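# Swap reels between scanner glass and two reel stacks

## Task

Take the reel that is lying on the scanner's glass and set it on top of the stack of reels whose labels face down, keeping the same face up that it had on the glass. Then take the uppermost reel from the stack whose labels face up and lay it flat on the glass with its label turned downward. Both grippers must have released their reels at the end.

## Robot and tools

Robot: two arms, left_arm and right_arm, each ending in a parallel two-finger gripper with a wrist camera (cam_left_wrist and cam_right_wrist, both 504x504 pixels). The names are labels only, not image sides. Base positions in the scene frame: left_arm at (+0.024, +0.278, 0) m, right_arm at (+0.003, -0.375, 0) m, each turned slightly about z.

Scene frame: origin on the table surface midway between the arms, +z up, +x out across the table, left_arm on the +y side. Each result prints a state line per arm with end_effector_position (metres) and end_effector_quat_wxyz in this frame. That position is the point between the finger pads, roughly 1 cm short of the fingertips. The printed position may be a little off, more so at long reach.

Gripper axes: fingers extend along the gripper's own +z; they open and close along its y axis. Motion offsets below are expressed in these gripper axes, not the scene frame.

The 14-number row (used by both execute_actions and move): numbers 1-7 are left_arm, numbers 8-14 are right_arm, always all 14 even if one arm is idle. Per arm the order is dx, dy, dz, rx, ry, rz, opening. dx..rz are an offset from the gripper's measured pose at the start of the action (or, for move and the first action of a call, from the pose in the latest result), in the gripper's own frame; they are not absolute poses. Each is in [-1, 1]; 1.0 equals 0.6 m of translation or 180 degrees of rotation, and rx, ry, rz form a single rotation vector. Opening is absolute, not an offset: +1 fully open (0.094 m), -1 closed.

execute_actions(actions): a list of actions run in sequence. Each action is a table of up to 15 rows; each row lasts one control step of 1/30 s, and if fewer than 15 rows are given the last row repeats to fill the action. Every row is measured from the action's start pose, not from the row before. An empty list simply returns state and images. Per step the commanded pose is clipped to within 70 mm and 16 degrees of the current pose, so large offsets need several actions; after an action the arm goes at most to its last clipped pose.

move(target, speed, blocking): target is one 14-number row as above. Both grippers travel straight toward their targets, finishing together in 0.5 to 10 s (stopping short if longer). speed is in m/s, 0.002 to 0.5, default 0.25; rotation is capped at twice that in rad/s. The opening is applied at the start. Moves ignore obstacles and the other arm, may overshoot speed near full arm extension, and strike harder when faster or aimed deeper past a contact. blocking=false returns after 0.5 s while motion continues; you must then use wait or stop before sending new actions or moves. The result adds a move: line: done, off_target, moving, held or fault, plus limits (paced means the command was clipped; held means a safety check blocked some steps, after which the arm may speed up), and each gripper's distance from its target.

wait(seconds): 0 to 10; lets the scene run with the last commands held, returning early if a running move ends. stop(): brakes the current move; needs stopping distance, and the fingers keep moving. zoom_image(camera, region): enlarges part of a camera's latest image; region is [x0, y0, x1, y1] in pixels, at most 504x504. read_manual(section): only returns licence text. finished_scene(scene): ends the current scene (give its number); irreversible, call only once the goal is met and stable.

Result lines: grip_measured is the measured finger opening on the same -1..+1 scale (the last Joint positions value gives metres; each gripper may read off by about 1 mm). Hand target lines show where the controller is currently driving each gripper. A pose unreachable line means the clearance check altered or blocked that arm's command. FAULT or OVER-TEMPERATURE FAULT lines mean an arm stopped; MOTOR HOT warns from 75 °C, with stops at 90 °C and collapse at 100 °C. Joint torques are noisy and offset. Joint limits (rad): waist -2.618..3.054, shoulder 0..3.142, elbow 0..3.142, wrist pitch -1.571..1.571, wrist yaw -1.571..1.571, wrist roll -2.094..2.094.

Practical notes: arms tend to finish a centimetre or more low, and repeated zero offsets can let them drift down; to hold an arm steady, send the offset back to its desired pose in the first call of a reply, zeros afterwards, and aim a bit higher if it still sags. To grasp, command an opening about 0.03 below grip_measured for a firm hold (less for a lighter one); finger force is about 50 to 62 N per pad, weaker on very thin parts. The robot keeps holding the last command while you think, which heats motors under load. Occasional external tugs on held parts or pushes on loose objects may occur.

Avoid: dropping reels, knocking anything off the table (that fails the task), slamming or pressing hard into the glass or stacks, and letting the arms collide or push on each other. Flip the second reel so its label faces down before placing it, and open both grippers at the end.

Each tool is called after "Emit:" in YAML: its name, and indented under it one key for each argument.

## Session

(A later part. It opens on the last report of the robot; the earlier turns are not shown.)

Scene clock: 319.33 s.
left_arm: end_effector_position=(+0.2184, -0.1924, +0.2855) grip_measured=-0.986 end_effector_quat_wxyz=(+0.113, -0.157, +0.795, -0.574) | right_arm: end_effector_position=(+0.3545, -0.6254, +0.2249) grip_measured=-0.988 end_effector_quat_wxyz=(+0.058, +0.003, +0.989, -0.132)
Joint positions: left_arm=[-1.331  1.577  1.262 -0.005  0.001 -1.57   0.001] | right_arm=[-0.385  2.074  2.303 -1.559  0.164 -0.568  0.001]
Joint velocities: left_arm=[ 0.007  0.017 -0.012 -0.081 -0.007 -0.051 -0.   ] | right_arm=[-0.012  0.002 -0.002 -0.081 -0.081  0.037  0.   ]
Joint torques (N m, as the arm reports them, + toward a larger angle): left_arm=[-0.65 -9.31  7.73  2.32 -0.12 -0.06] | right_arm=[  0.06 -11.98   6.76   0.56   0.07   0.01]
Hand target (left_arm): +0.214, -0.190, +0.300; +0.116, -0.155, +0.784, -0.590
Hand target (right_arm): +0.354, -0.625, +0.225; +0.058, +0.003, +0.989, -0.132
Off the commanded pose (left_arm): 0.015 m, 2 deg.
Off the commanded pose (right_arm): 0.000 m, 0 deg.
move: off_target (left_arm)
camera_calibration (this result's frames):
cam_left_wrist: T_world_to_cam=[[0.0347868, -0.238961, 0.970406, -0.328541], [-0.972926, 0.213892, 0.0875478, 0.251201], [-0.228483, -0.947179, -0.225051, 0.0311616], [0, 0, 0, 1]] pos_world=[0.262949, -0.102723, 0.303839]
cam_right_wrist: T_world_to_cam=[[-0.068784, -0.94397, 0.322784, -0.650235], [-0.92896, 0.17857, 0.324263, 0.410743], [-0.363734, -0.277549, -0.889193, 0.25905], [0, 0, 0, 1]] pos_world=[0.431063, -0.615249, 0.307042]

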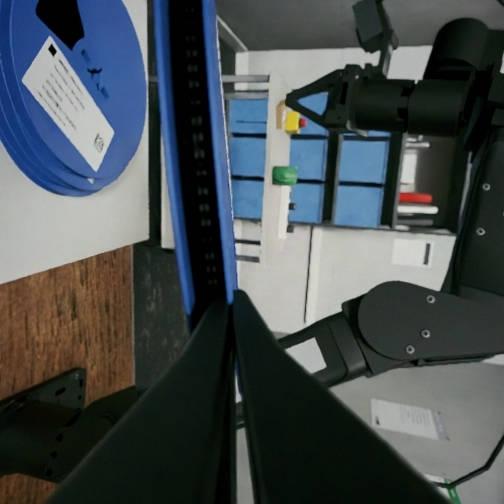

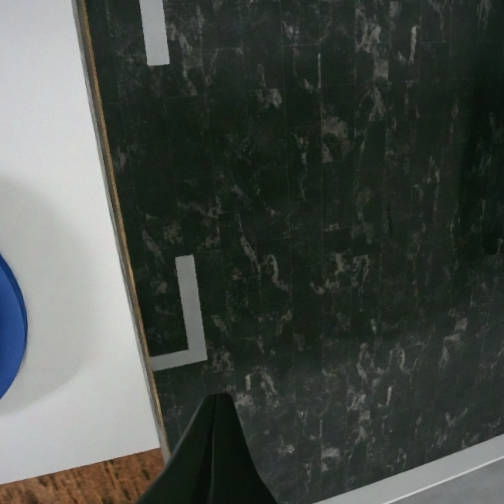

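Emit:
execute_actions:
  actions: []

Emit:
move:
  target: [0,0,0,0,0,0.5,-1,0,0,0,0,0,0,-1]
  speed: 0.3

Emit:
move:
  target: [0,0,0,0,0,0.5,-1,0,0,0,0,0,0,-1]
  speed: 0.3

Scene clock: 343.07 s.
left_arm: end_effector_position=(+0.2184, -0.1923, +0.2852) grip_measured=-0.986 end_effector_quat_wxyz=(+0.113, -0.157, +0.796, -0.574) | right_arm: end_effector_position=(+0.3545, -0.6254, +0.2249) grip_measured=-0.988 end_effector_quat_wxyz=(+0.058, +0.003, +0.989, -0.132)
Joint positions: left_arm=[-1.331  1.577  1.262 -0.006  0.001 -1.57   0.001] | right_arm=[-0.385  2.074  2.303 -1.559  0.164 -0.568  0.001]
Joint velocities: left_arm=[-0.002  0.002  0.002 -0.022  0.037 -0.007 -0.001] | right_arm=[-0.017 -0.007  0.002  0.095  0.066  0.037  0.   ]
Joint torques (N m, as the arm reports them, + toward a larger angle): left_arm=[-0.66 -9.31  7.73  2.31 -0.12 -0.06] | right_arm=[  0.03 -11.98   6.76   0.57   0.08   0.02]
Hand target (left_arm): +0.214, -0.190, +0.300; +0.116, -0.155, +0.784, -0.590
Hand target (right_arm): +0.354, -0.625, +0.225; +0.058, +0.003, +0.989, -0.132
Off the commanded pose (left_arm): 0.016 m, 2 deg.
Off the commanded pose (right_arm): 0.000 m, 0 deg.
camera_calibration (this result's frames):
cam_left_wrist: T_world_to_cam=[[0.0352099, -0.239988, 0.970137, -0.328472], [-0.972888, 0.213799, 0.0881983, 0.250962], [-0.228581, -0.94694, -0.225954, 0.0314965], [0, 0, 0, 1]] pos_world=[0.262923, -0.102659, 0.303645]
cam_right_wrist: T_world_to_cam=[[-0.068784, -0.94397, 0.322784, -0.650235], [-0.92896, 0.17857, 0.324263, 0.410743], [-0.363734, -0.277549, -0.889193, 0.25905], [0, 0, 0, 1]] pos_world=[0.431063, -0.615249, 0.307042]

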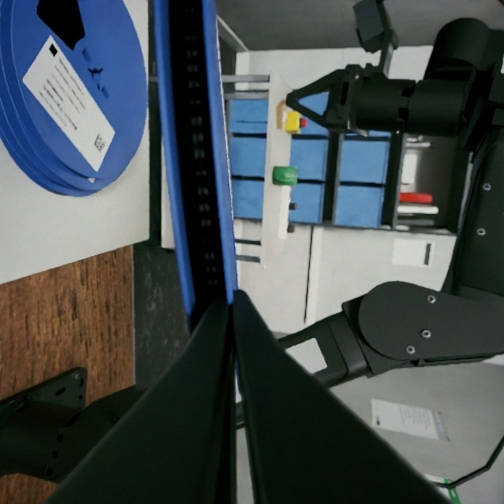

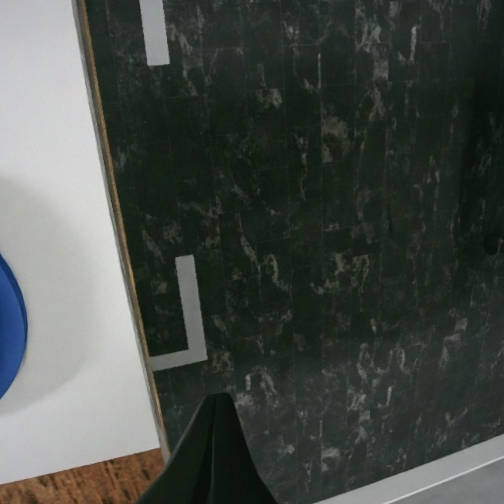

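Scene clock: 346.30 s.
left_arm: end_effector_position=(+0.2175, -0.1901, +0.2783) grip_measured=-0.986 end_effector_quat_wxyz=(+0.474, +0.452, +0.684, -0.322) | right_arm: end_effector_position=(+0.3545, -0.6254, +0.2249) grip_measured=-0.988 end_effector_quat_wxyz=(+0.058, +0.003, +0.989, -0.132)
Joint positions: left_arm=[-1.331  1.577  1.262 -0.035  0.001 -0.013  0.001] | right_arm=[-0.385  2.074  2.303 -1.559  0.164 -0.568  0.001]
Joint velocities: left_arm=[ 0.002 -0.012  0.007  0.022  0.037 -0.022 -0.001] | right_arm=[ 0.007 -0.007  0.002  0.022  0.022 -0.007 -0.001]
Joint torques (N m, as the arm reports them, + toward a larger angle): left_arm=[ 0.02 -7.33  8.53  2.34 -0.04  0.09] | right_arm=[ -0.01 -11.95   6.82   0.56   0.08   0.02]
Hand target (left_arm): +0.218, -0.192, +0.285; +0.486, +0.452, +0.674, -0.326
Hand target (right_arm): +0.354, -0.625, +0.225; +0.058, +0.003, +0.989, -0.132
Off the commanded pose (left_arm): 0.007 m, 2 deg.
Off the commanded pose (right_arm): 0.000 m, 0 deg.
move: done
camera_calibration (this result's frames):
cam_left_wrist: T_world_to_cam=[[-0.95639, -0.29175, -0.0141764, 0.158511], [-0.230763, 0.784439, -0.575678, 0.382053], [0.179074, -0.547301, -0.817554, 0.183807], [0, 0, 0, 1]] pos_world=[0.206847, -0.152854, 0.372458]
cam_right_wrist: T_world_to_cam=[[-0.068784, -0.94397, 0.322784, -0.650235], [-0.92896, 0.17857, 0.324263, 0.410743], [-0.363734, -0.277549, -0.889193, 0.25905], [0, 0, 0, 1]] pos_world=[0.431063, -0.615249, 0.307042]

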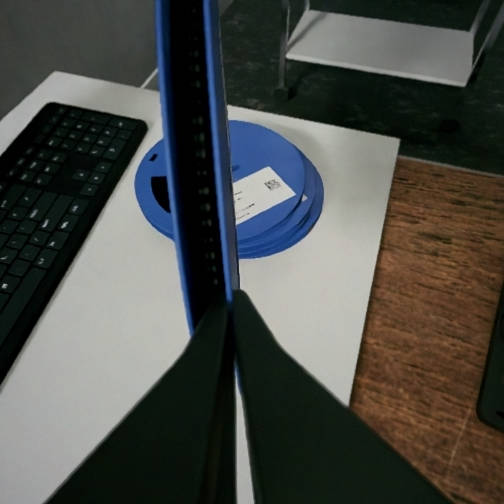

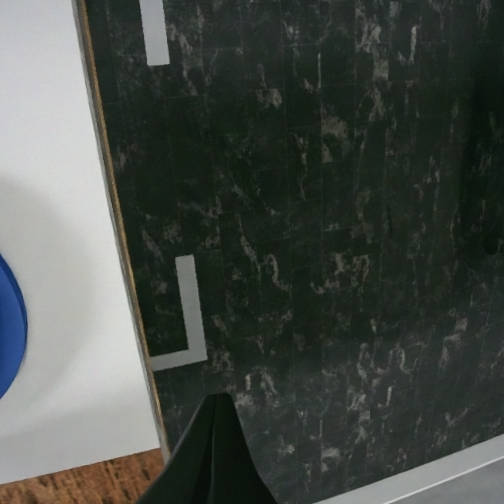

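Scene clock: 349.53 s.
left_arm: end_effector_position=(+0.2165, -0.1877, +0.2717) grip_measured=-0.986 end_effector_quat_wxyz=(+0.552, +0.810, +0.169, +0.103) | right_arm: end_effector_position=(+0.3545, -0.6254, +0.2249) grip_measured=-0.988 end_effector_quat_wxyz=(+0.058, +0.003, +0.989, -0.132)
Joint positions: left_arm=[-1.331  1.577  1.262 -0.064  0.001  1.55   0.001] | right_arm=[-0.385  2.074  2.303 -1.559  0.164 -0.568  0.001]
Joint velocities: left_arm=[-0.012  0.012 -0.027 -0.007 -0.037  0.022  0.001] | right_arm=[-0.007 -0.002  0.002 -0.066 -0.095  0.007  0.   ]
Joint torques (N m, as the arm reports them, + toward a larger angle): left_arm=[ 0.02 -7.31  8.52  2.33 -0.04  0.04] | right_arm=[  0.04 -11.98   6.73   0.56   0.09   0.01]
Hand target (left_arm): +0.217, -0.190, +0.278; +0.563, +0.803, +0.164, +0.107
Hand target (right_arm): +0.354, -0.625, +0.225; +0.058, +0.003, +0.989, -0.132
Off the commanded pose (left_arm): 0.007 m, 2 deg.
Off the commanded pose (right_arm): 0.000 m, 0 deg.
move: done
camera_calibration (this result's frames):
cam_left_wrist: T_world_to_cam=[[-0.134906, 0.426252, -0.894489, 0.354281], [0.570233, 0.771665, 0.28172, -0.0325649], [0.81033, -0.472061, -0.347165, -0.0704836], [0, 0, 0, 1]] pos_world=[0.123479, -0.159156, 0.301605]
cam_right_wrist: T_world_to_cam=[[-0.068784, -0.94397, 0.322784, -0.650235], [-0.92896, 0.17857, 0.324263, 0.410743], [-0.363734, -0.277549, -0.889193, 0.25905], [0, 0, 0, 1]] pos_world=[0.431063, -0.615249, 0.307042]

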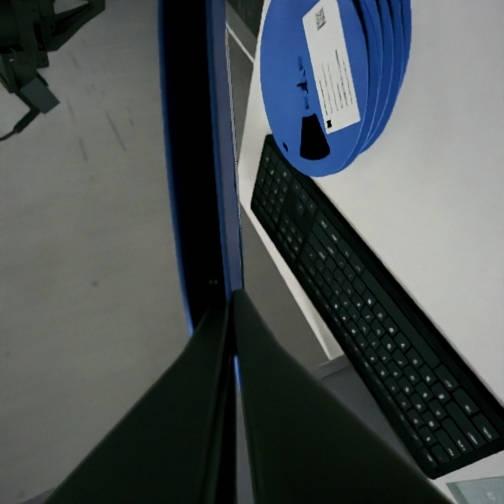

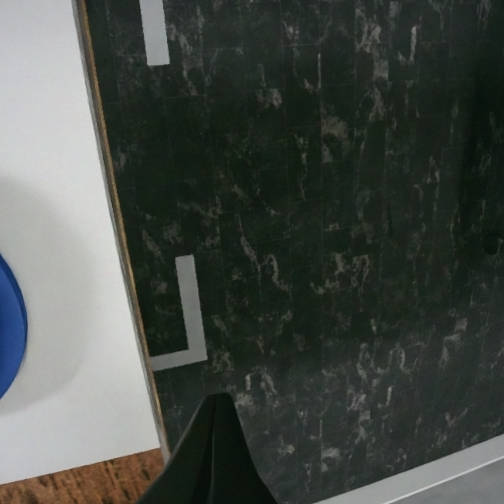

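Emit:
move:
  target: [0.335,-0.39,-0.297,-0.04,0.123,-0.064,-1,0,0,0,0,0,0,-1]
  speed: 0.12

Scene clock: 363.33 s.
left_arm: end_effector_position=(+0.2998, +0.1210, +0.1090) grip_measured=-0.986 end_effector_quat_wxyz=(+0.556, +0.723, +0.360, +0.200) | right_arm: end_effector_position=(+0.3545, -0.6254, +0.2249) grip_measured=-0.988 end_effector_quat_wxyz=(+0.058, +0.003, +0.989, -0.132)
Joint positions: left_arm=[-0.41   1.123  0.145  0.63   0.478  1.62   0.001] | right_arm=[-0.385  2.074  2.303 -1.559  0.164 -0.568  0.001]
Joint velocities: left_arm=[ 0.007  0.007  0.002  0.022  0.066 -0.066  0.001] | right_arm=[-0.032 -0.012  0.007 -0.022 -0.022  0.007  0.   ]
Joint torques (N m, as the arm reports them, + toward a larger angle): left_arm=[ 0.73 -1.26  6.12  2.5   0.23  0.01] | right_arm=[  0.03 -11.98   6.82   0.55   0.08   0.02]
Hand target (left_arm): +0.301, +0.120, +0.117; +0.569, +0.716, +0.345, +0.209
Hand target (right_arm): +0.354, -0.625, +0.225; +0.058, +0.003, +0.989, -0.132
Off the commanded pose (left_arm): 0.007 m, 2 deg.
Off the commanded pose (right_arm): 0.000 m, 0 deg.
move: done
camera_calibration (this result's frames):
cam_left_wrist: T_world_to_cam=[[-0.31419, 0.22142, -0.923178, 0.170113], [0.179675, 0.968716, 0.171193, -0.167225], [0.932203, -0.112085, -0.344144, -0.129175], [0, 0, 0, 1]] pos_world=[0.203911, 0.109848, 0.141217]
cam_right_wrist: T_world_to_cam=[[-0.068784, -0.94397, 0.322784, -0.650235], [-0.92896, 0.17857, 0.324263, 0.410743], [-0.363734, -0.277549, -0.889193, 0.25905], [0, 0, 0, 1]] pos_world=[0.431063, -0.615249, 0.307042]

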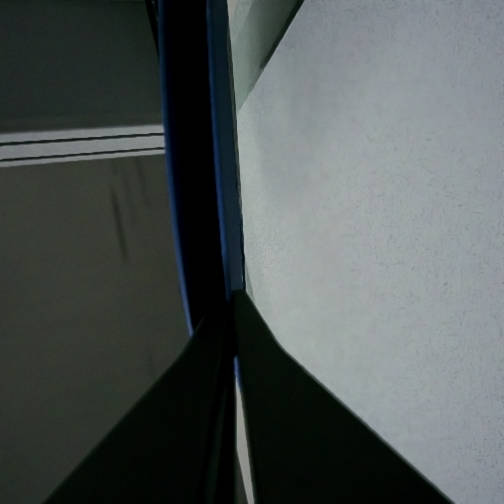

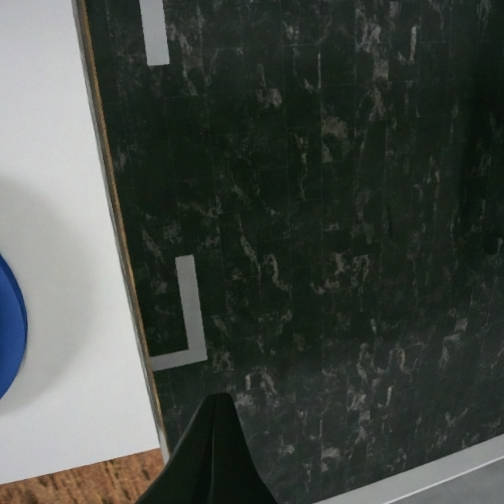

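Emit:
move:
  target: [0.07,-0.02,0.005,-0.04,0,0,-1,0,0,0,0,0,0,-1]
  speed: 0.05

Scene clock: 370.67 s.
left_arm: end_effector_position=(+0.3299, +0.1519, +0.0876) grip_measured=-0.986 end_effector_quat_wxyz=(+0.590, +0.692, +0.352, +0.221) | right_arm: end_effector_position=(+0.3545, -0.6254, +0.2249) grip_measured=-0.988 end_effector_quat_wxyz=(+0.058, +0.003, +0.989, -0.132)
Joint positions: left_arm=[-0.203  1.609  0.121  1.22   0.671  1.627  0.001] | right_arm=[-0.385  2.074  2.303 -1.559  0.164 -0.568  0.001]
Joint velocities: left_arm=[-0.007 -0.012 -0.017 -0.037 -0.007 -0.007 -0.001] | right_arm=[ 0.012 -0.002  0.002  0.007  0.037 -0.037  0.   ]
Joint torques (N m, as the arm reports them, + toward a larger angle): left_arm=[ 0.71 -3.19  2.52  2.43  0.25 -0.17] | right_arm=[  0.07 -11.96   6.8    0.57   0.07   0.01]
Hand target (left_arm): +0.327, +0.152, +0.092; +0.599, +0.687, +0.346, +0.222
Hand target (right_arm): +0.354, -0.625, +0.225; +0.058, +0.003, +0.989, -0.132
Off the commanded pose (left_arm): 0.006 m, 2 deg.
Off the commanded pose (right_arm): 0.000 m, 0 deg.
move: done
camera_calibration (this result's frames):
cam_left_wrist: T_world_to_cam=[[-0.248339, 0.154485, -0.956275, 0.144261], [0.14899, 0.981546, 0.119876, -0.186237], [0.957147, -0.112706, -0.266773, -0.176042], [0, 0, 0, 1]] pos_world=[0.232071, 0.140673, 0.113316]
cam_right_wrist: T_world_to_cam=[[-0.068784, -0.94397, 0.322784, -0.650235], [-0.92896, 0.17857, 0.324263, 0.410743], [-0.363734, -0.277549, -0.889193, 0.25905], [0, 0, 0, 1]] pos_world=[0.431063, -0.615249, 0.307042]

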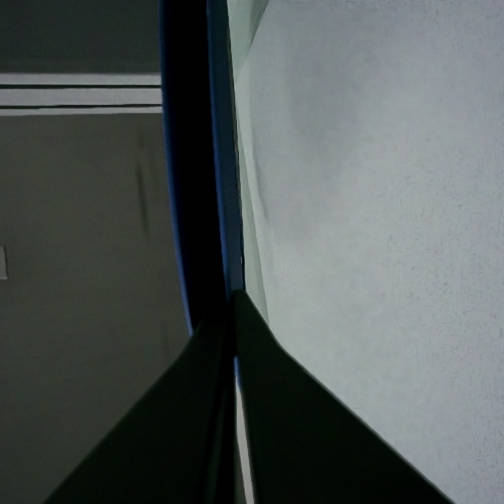

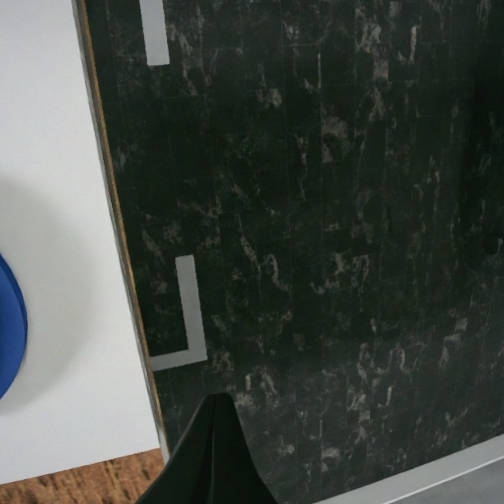

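Emit:
move:
  target: [0,-0.045,0.005,-0.02,0,0,-1,0,0,0,0,0,0,-1]
  speed: 0.02

Scene clock: 376.67 s.
left_arm: end_effector_position=(+0.3326, +0.1517, +0.0664) grip_measured=-0.986 end_effector_quat_wxyz=(+0.596, +0.688, +0.345, +0.229) | right_arm: end_effector_position=(+0.3545, -0.6254, +0.2249) grip_measured=-0.988 end_effector_quat_wxyz=(+0.058, +0.003, +0.989, -0.132)
Joint positions: left_arm=[-0.203  1.901  0.113  1.549  0.672  1.622  0.001] | right_arm=[-0.385  2.074  2.303 -1.559  0.164 -0.568  0.001]
Joint velocities: left_arm=[-0.002 -0.002 -0.007  0.007 -0.051  0.022  0.   ] | right_arm=[-0.012  0.002  0.002 -0.037  0.007 -0.007 -0.   ]
Joint torques (N m, as the arm reports them, + toward a larger angle): left_arm=[ 0.28 -3.56  0.56  1.98  0.15  0.  ] | right_arm=[  0.01 -12.     6.79   0.56   0.06   0.03]
Hand target (left_arm): +0.326, +0.152, +0.061; +0.593, +0.692, +0.350, +0.219
Hand target (right_arm): +0.354, -0.625, +0.225; +0.058, +0.003, +0.989, -0.132
Off the commanded pose (left_arm): 0.009 m, 2 deg.
Off the commanded pose (right_arm): 0.000 m, 0 deg.
joint sent to its limit (left arm) — the command would take joint 4 (wrist pitch) past its upper limit, so that joint was sent only as far as its limit.
move: done
camera_calibration (this result's frames):
cam_left_wrist: T_world_to_cam=[[-0.223746, 0.149335, -0.963139, 0.117812], [0.145701, 0.982213, 0.118445, -0.182771], [0.963696, -0.113829, -0.241524, -0.187962], [0, 0, 0, 1]] pos_world=[0.234128, 0.140532, 0.0897204]
cam_right_wrist: T_world_to_cam=[[-0.068784, -0.94397, 0.322784, -0.650235], [-0.92896, 0.17857, 0.324263, 0.410743], [-0.363734, -0.277549, -0.889193, 0.25905], [0, 0, 0, 1]] pos_world=[0.431063, -0.615249, 0.307042]

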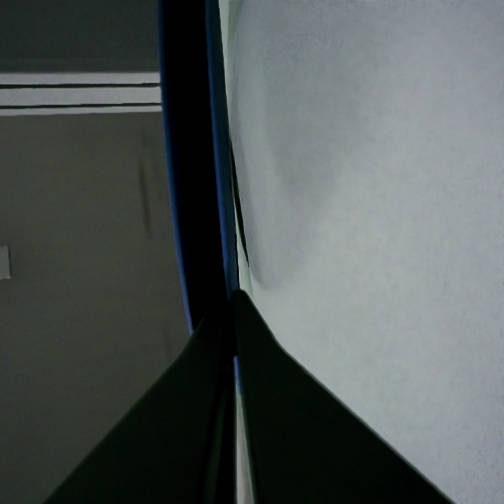

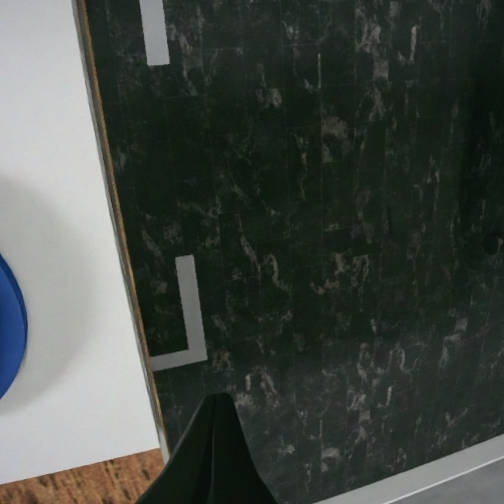

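Emit:
move:
  target: [0,-0.025,0.004,0.03,0,0,-0.9,0,0,0,0,0,0,-1]
  speed: 0.015

Emit:
move:
  target: [0,0,-0.07,0,0,0,-0.75,0,0,0,0,0,0,-1]
  speed: 0.03

Scene clock: 384.30 s.
left_arm: end_effector_position=(+0.3299, +0.1523, +0.0613) grip_measured=-0.902 end_effector_quat_wxyz=(+0.575, +0.707, +0.340, +0.231) | right_arm: end_effector_position=(+0.3545, -0.6254, +0.2249) grip_measured=-0.988 end_effector_quat_wxyz=(+0.058, +0.003, +0.989, -0.132)
Joint positions: left_arm=[-0.205  1.823  0.113  1.413  0.664  1.691  0.005] | right_arm=[-0.385  2.074  2.303 -1.559  0.164 -0.568  0.001]
Joint velocities: left_arm=[-0.007 -0.007  0.002 -0.007  0.022 -0.081 -0.001] | right_arm=[-0.007 -0.022  0.002 -0.037 -0.037 -0.051 -0.   ]
Joint torques (N m, as the arm reports them, + toward a larger angle): left_arm=[-0.61 -4.98  4.43  1.09 -0.02 -0.07] | right_arm=[  0.   -11.96   6.77   0.57   0.07   0.01]
Hand target (left_arm): +0.331, +0.151, +0.052; +0.564, +0.713, +0.356, +0.213
Hand target (right_arm): +0.354, -0.625, +0.225; +0.058, +0.003, +0.989, -0.132
Off the commanded pose (left_arm): 0.010 m, 3 deg.
Off the commanded pose (right_arm): 0.000 m, 0 deg.
move: off_target (left_arm)
camera_calibration (this result's frames):
cam_left_wrist: T_world_to_cam=[[-0.235564, 0.203544, -0.950305, 0.107034], [0.155933, 0.973069, 0.169766, -0.187557], [0.959268, -0.108193, -0.26096, -0.184704], [0, 0, 0, 1]] pos_world=[0.23164, 0.140736, 0.0853555]
cam_right_wrist: T_world_to_cam=[[-0.068784, -0.94397, 0.322784, -0.650235], [-0.92896, 0.17857, 0.324263, 0.410743], [-0.363734, -0.277549, -0.889193, 0.25905], [0, 0, 0, 1]] pos_world=[0.431063, -0.615249, 0.307042]

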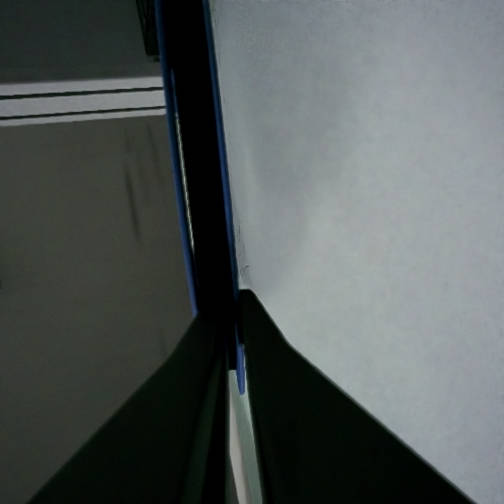

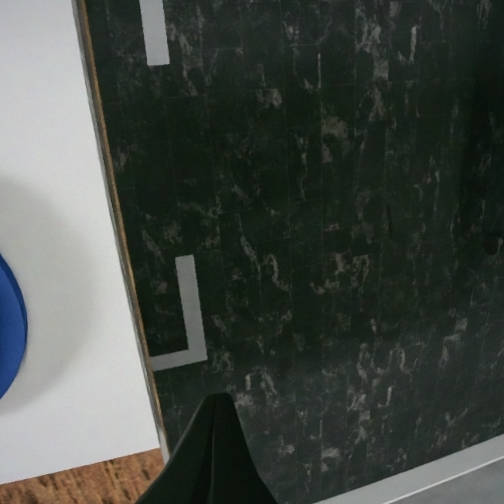

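Scene clock: 386.17 s.
left_arm: end_effector_position=(+0.3077, +0.1794, +0.0761) grip_measured=-0.752 end_effector_quat_wxyz=(+0.579, +0.702, +0.335, +0.243) | right_arm: end_effector_position=(+0.3545, -0.6254, +0.2249) grip_measured=-0.988 end_effector_quat_wxyz=(+0.058, +0.003, +0.989, -0.132)
Joint positions: left_arm=[-0.045  1.631  0.029  1.29   0.81   1.752  0.012] | right_arm=[-0.385  2.074  2.303 -1.559  0.164 -0.568  0.001]
Joint velocities: left_arm=[ 0.007 -0.022  0.017 -0.095  0.007  0.037 -0.   ] | right_arm=[ 0.012  0.002  0.002 -0.037 -0.022  0.095 -0.   ]
Joint torques (N m, as the arm reports them, + toward a larger angle): left_arm=[ 0.69 -4.49  1.34  1.58  0.22  0.05] | right_arm=[  0.01 -11.98   6.77   0.56   0.08   0.02]
Hand target (left_arm): +0.300, +0.179, +0.071; +0.577, +0.706, +0.340, +0.231
Hand target (right_arm): +0.354, -0.625, +0.225; +0.058, +0.003, +0.989, -0.132
Off the commanded pose (left_arm): 0.009 m, 2 deg.
Off the commanded pose (right_arm): 0.000 m, 0 deg.
move: done
camera_calibration (this result's frames):
cam_left_wrist: T_world_to_cam=[[-0.211064, 0.20191, -0.956391, 0.10351], [0.143762, 0.974205, 0.173945, -0.209727], [0.966843, -0.100779, -0.234647, -0.162343], [0, 0, 0, 1]] pos_world=[0.208958, 0.167057, 0.0973839]
cam_right_wrist: T_world_to_cam=[[-0.068784, -0.94397, 0.322784, -0.650235], [-0.92896, 0.17857, 0.324263, 0.410743], [-0.363734, -0.277549, -0.889193, 0.25905], [0, 0, 0, 1]] pos_world=[0.431063, -0.615249, 0.307042]

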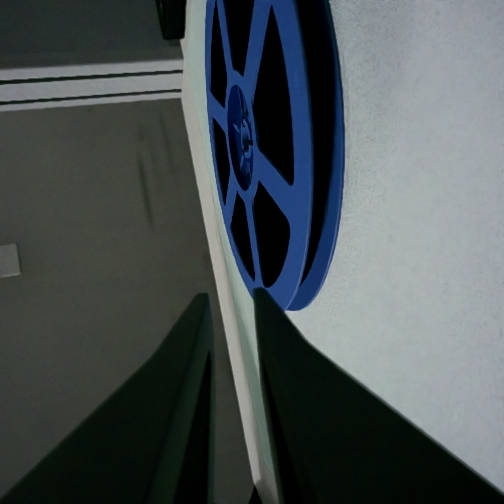

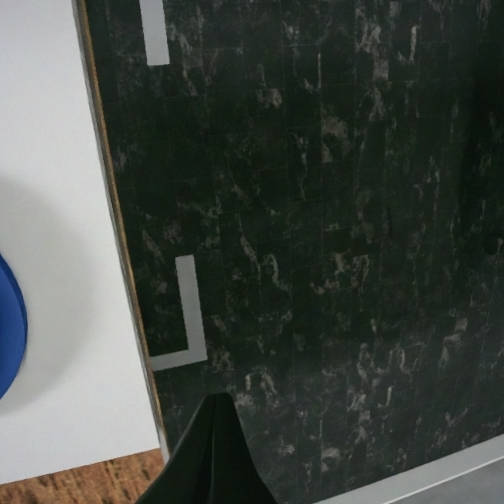

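Released. Lift and look.

Emit:
move:
  target: [0,0.3,-0.1,0.2,0,0,1,0,0,0,0,0,0,-1]
  speed: 0.2

Scene clock: 392.03 s.
left_arm: end_effector_position=(+0.2955, +0.1989, +0.2622) grip_measured=+1.000 end_effector_quat_wxyz=(+0.337, +0.836, +0.412, +0.134) | right_arm: end_effector_position=(+0.3545, -0.6254, +0.2249) grip_measured=-0.988 end_effector_quat_wxyz=(+0.058, +0.003, +0.989, -0.132)
Joint positions: left_arm=[-0.148  1.136  1.276 -1.114  0.471  2.081  0.094] | right_arm=[-0.385  2.074  2.303 -1.559  0.164 -0.568  0.001]
Joint velocities: left_arm=[-0.002  0.002 -0.012  0.037  0.022 -0.022  0.   ] | right_arm=[-0.002  0.007  0.012 -0.022  0.037  0.037  0.   ]
Joint torques (N m, as the arm reports them, + toward a larger angle): left_arm=[-0.66 -1.35 10.22  1.11  0.16  0.05] | right_arm=[ -0.01 -11.98   6.76   0.56   0.09   0.02]
Hand target (left_arm): +0.294, +0.197, +0.267; +0.335, +0.840, +0.406, +0.131
Hand target (right_arm): +0.354, -0.625, +0.225; +0.058, +0.003, +0.989, -0.132
Off the commanded pose (left_arm): 0.004 m, 3 deg.
Off the commanded pose (right_arm): 0.000 m, 0 deg.
joint sent to its limit (left arm) — the command would take joint 6 (wrist roll) past its upper limit, so that joint was sent only as far as its limit.
move: off_target (left_arm); limits=paced
camera_calibration (this result's frames):
cam_left_wrist: T_world_to_cam=[[-0.600032, 0.5145, -0.612577, 0.237651], [0.284302, 0.852903, 0.437868, -0.345883], [0.747752, 0.0885782, -0.658043, 0.0332285], [0, 0, 0, 1]] pos_world=[0.216087, 0.16979, 0.318897]
cam_right_wrist: T_world_to_cam=[[-0.068784, -0.94397, 0.322784, -0.650235], [-0.92896, 0.17857, 0.324263, 0.410743], [-0.363734, -0.277549, -0.889193, 0.25905], [0, 0, 0, 1]] pos_world=[0.431063, -0.615249, 0.307042]

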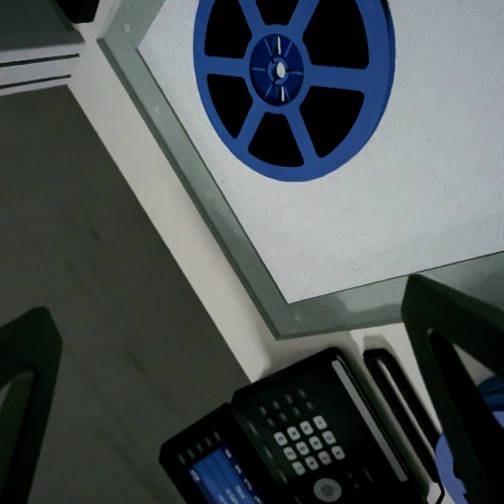

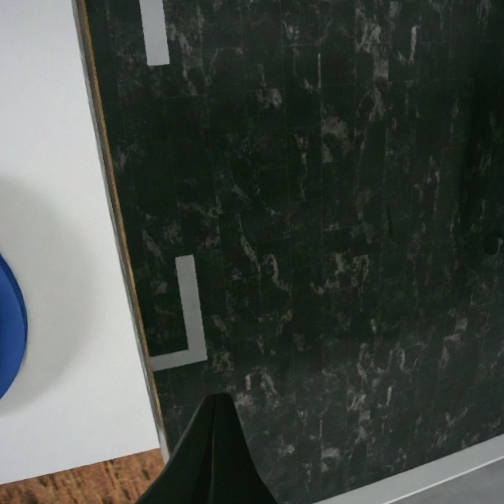

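Emit:
finished_scene:
  scene: 2

The scene is finished: the task was done.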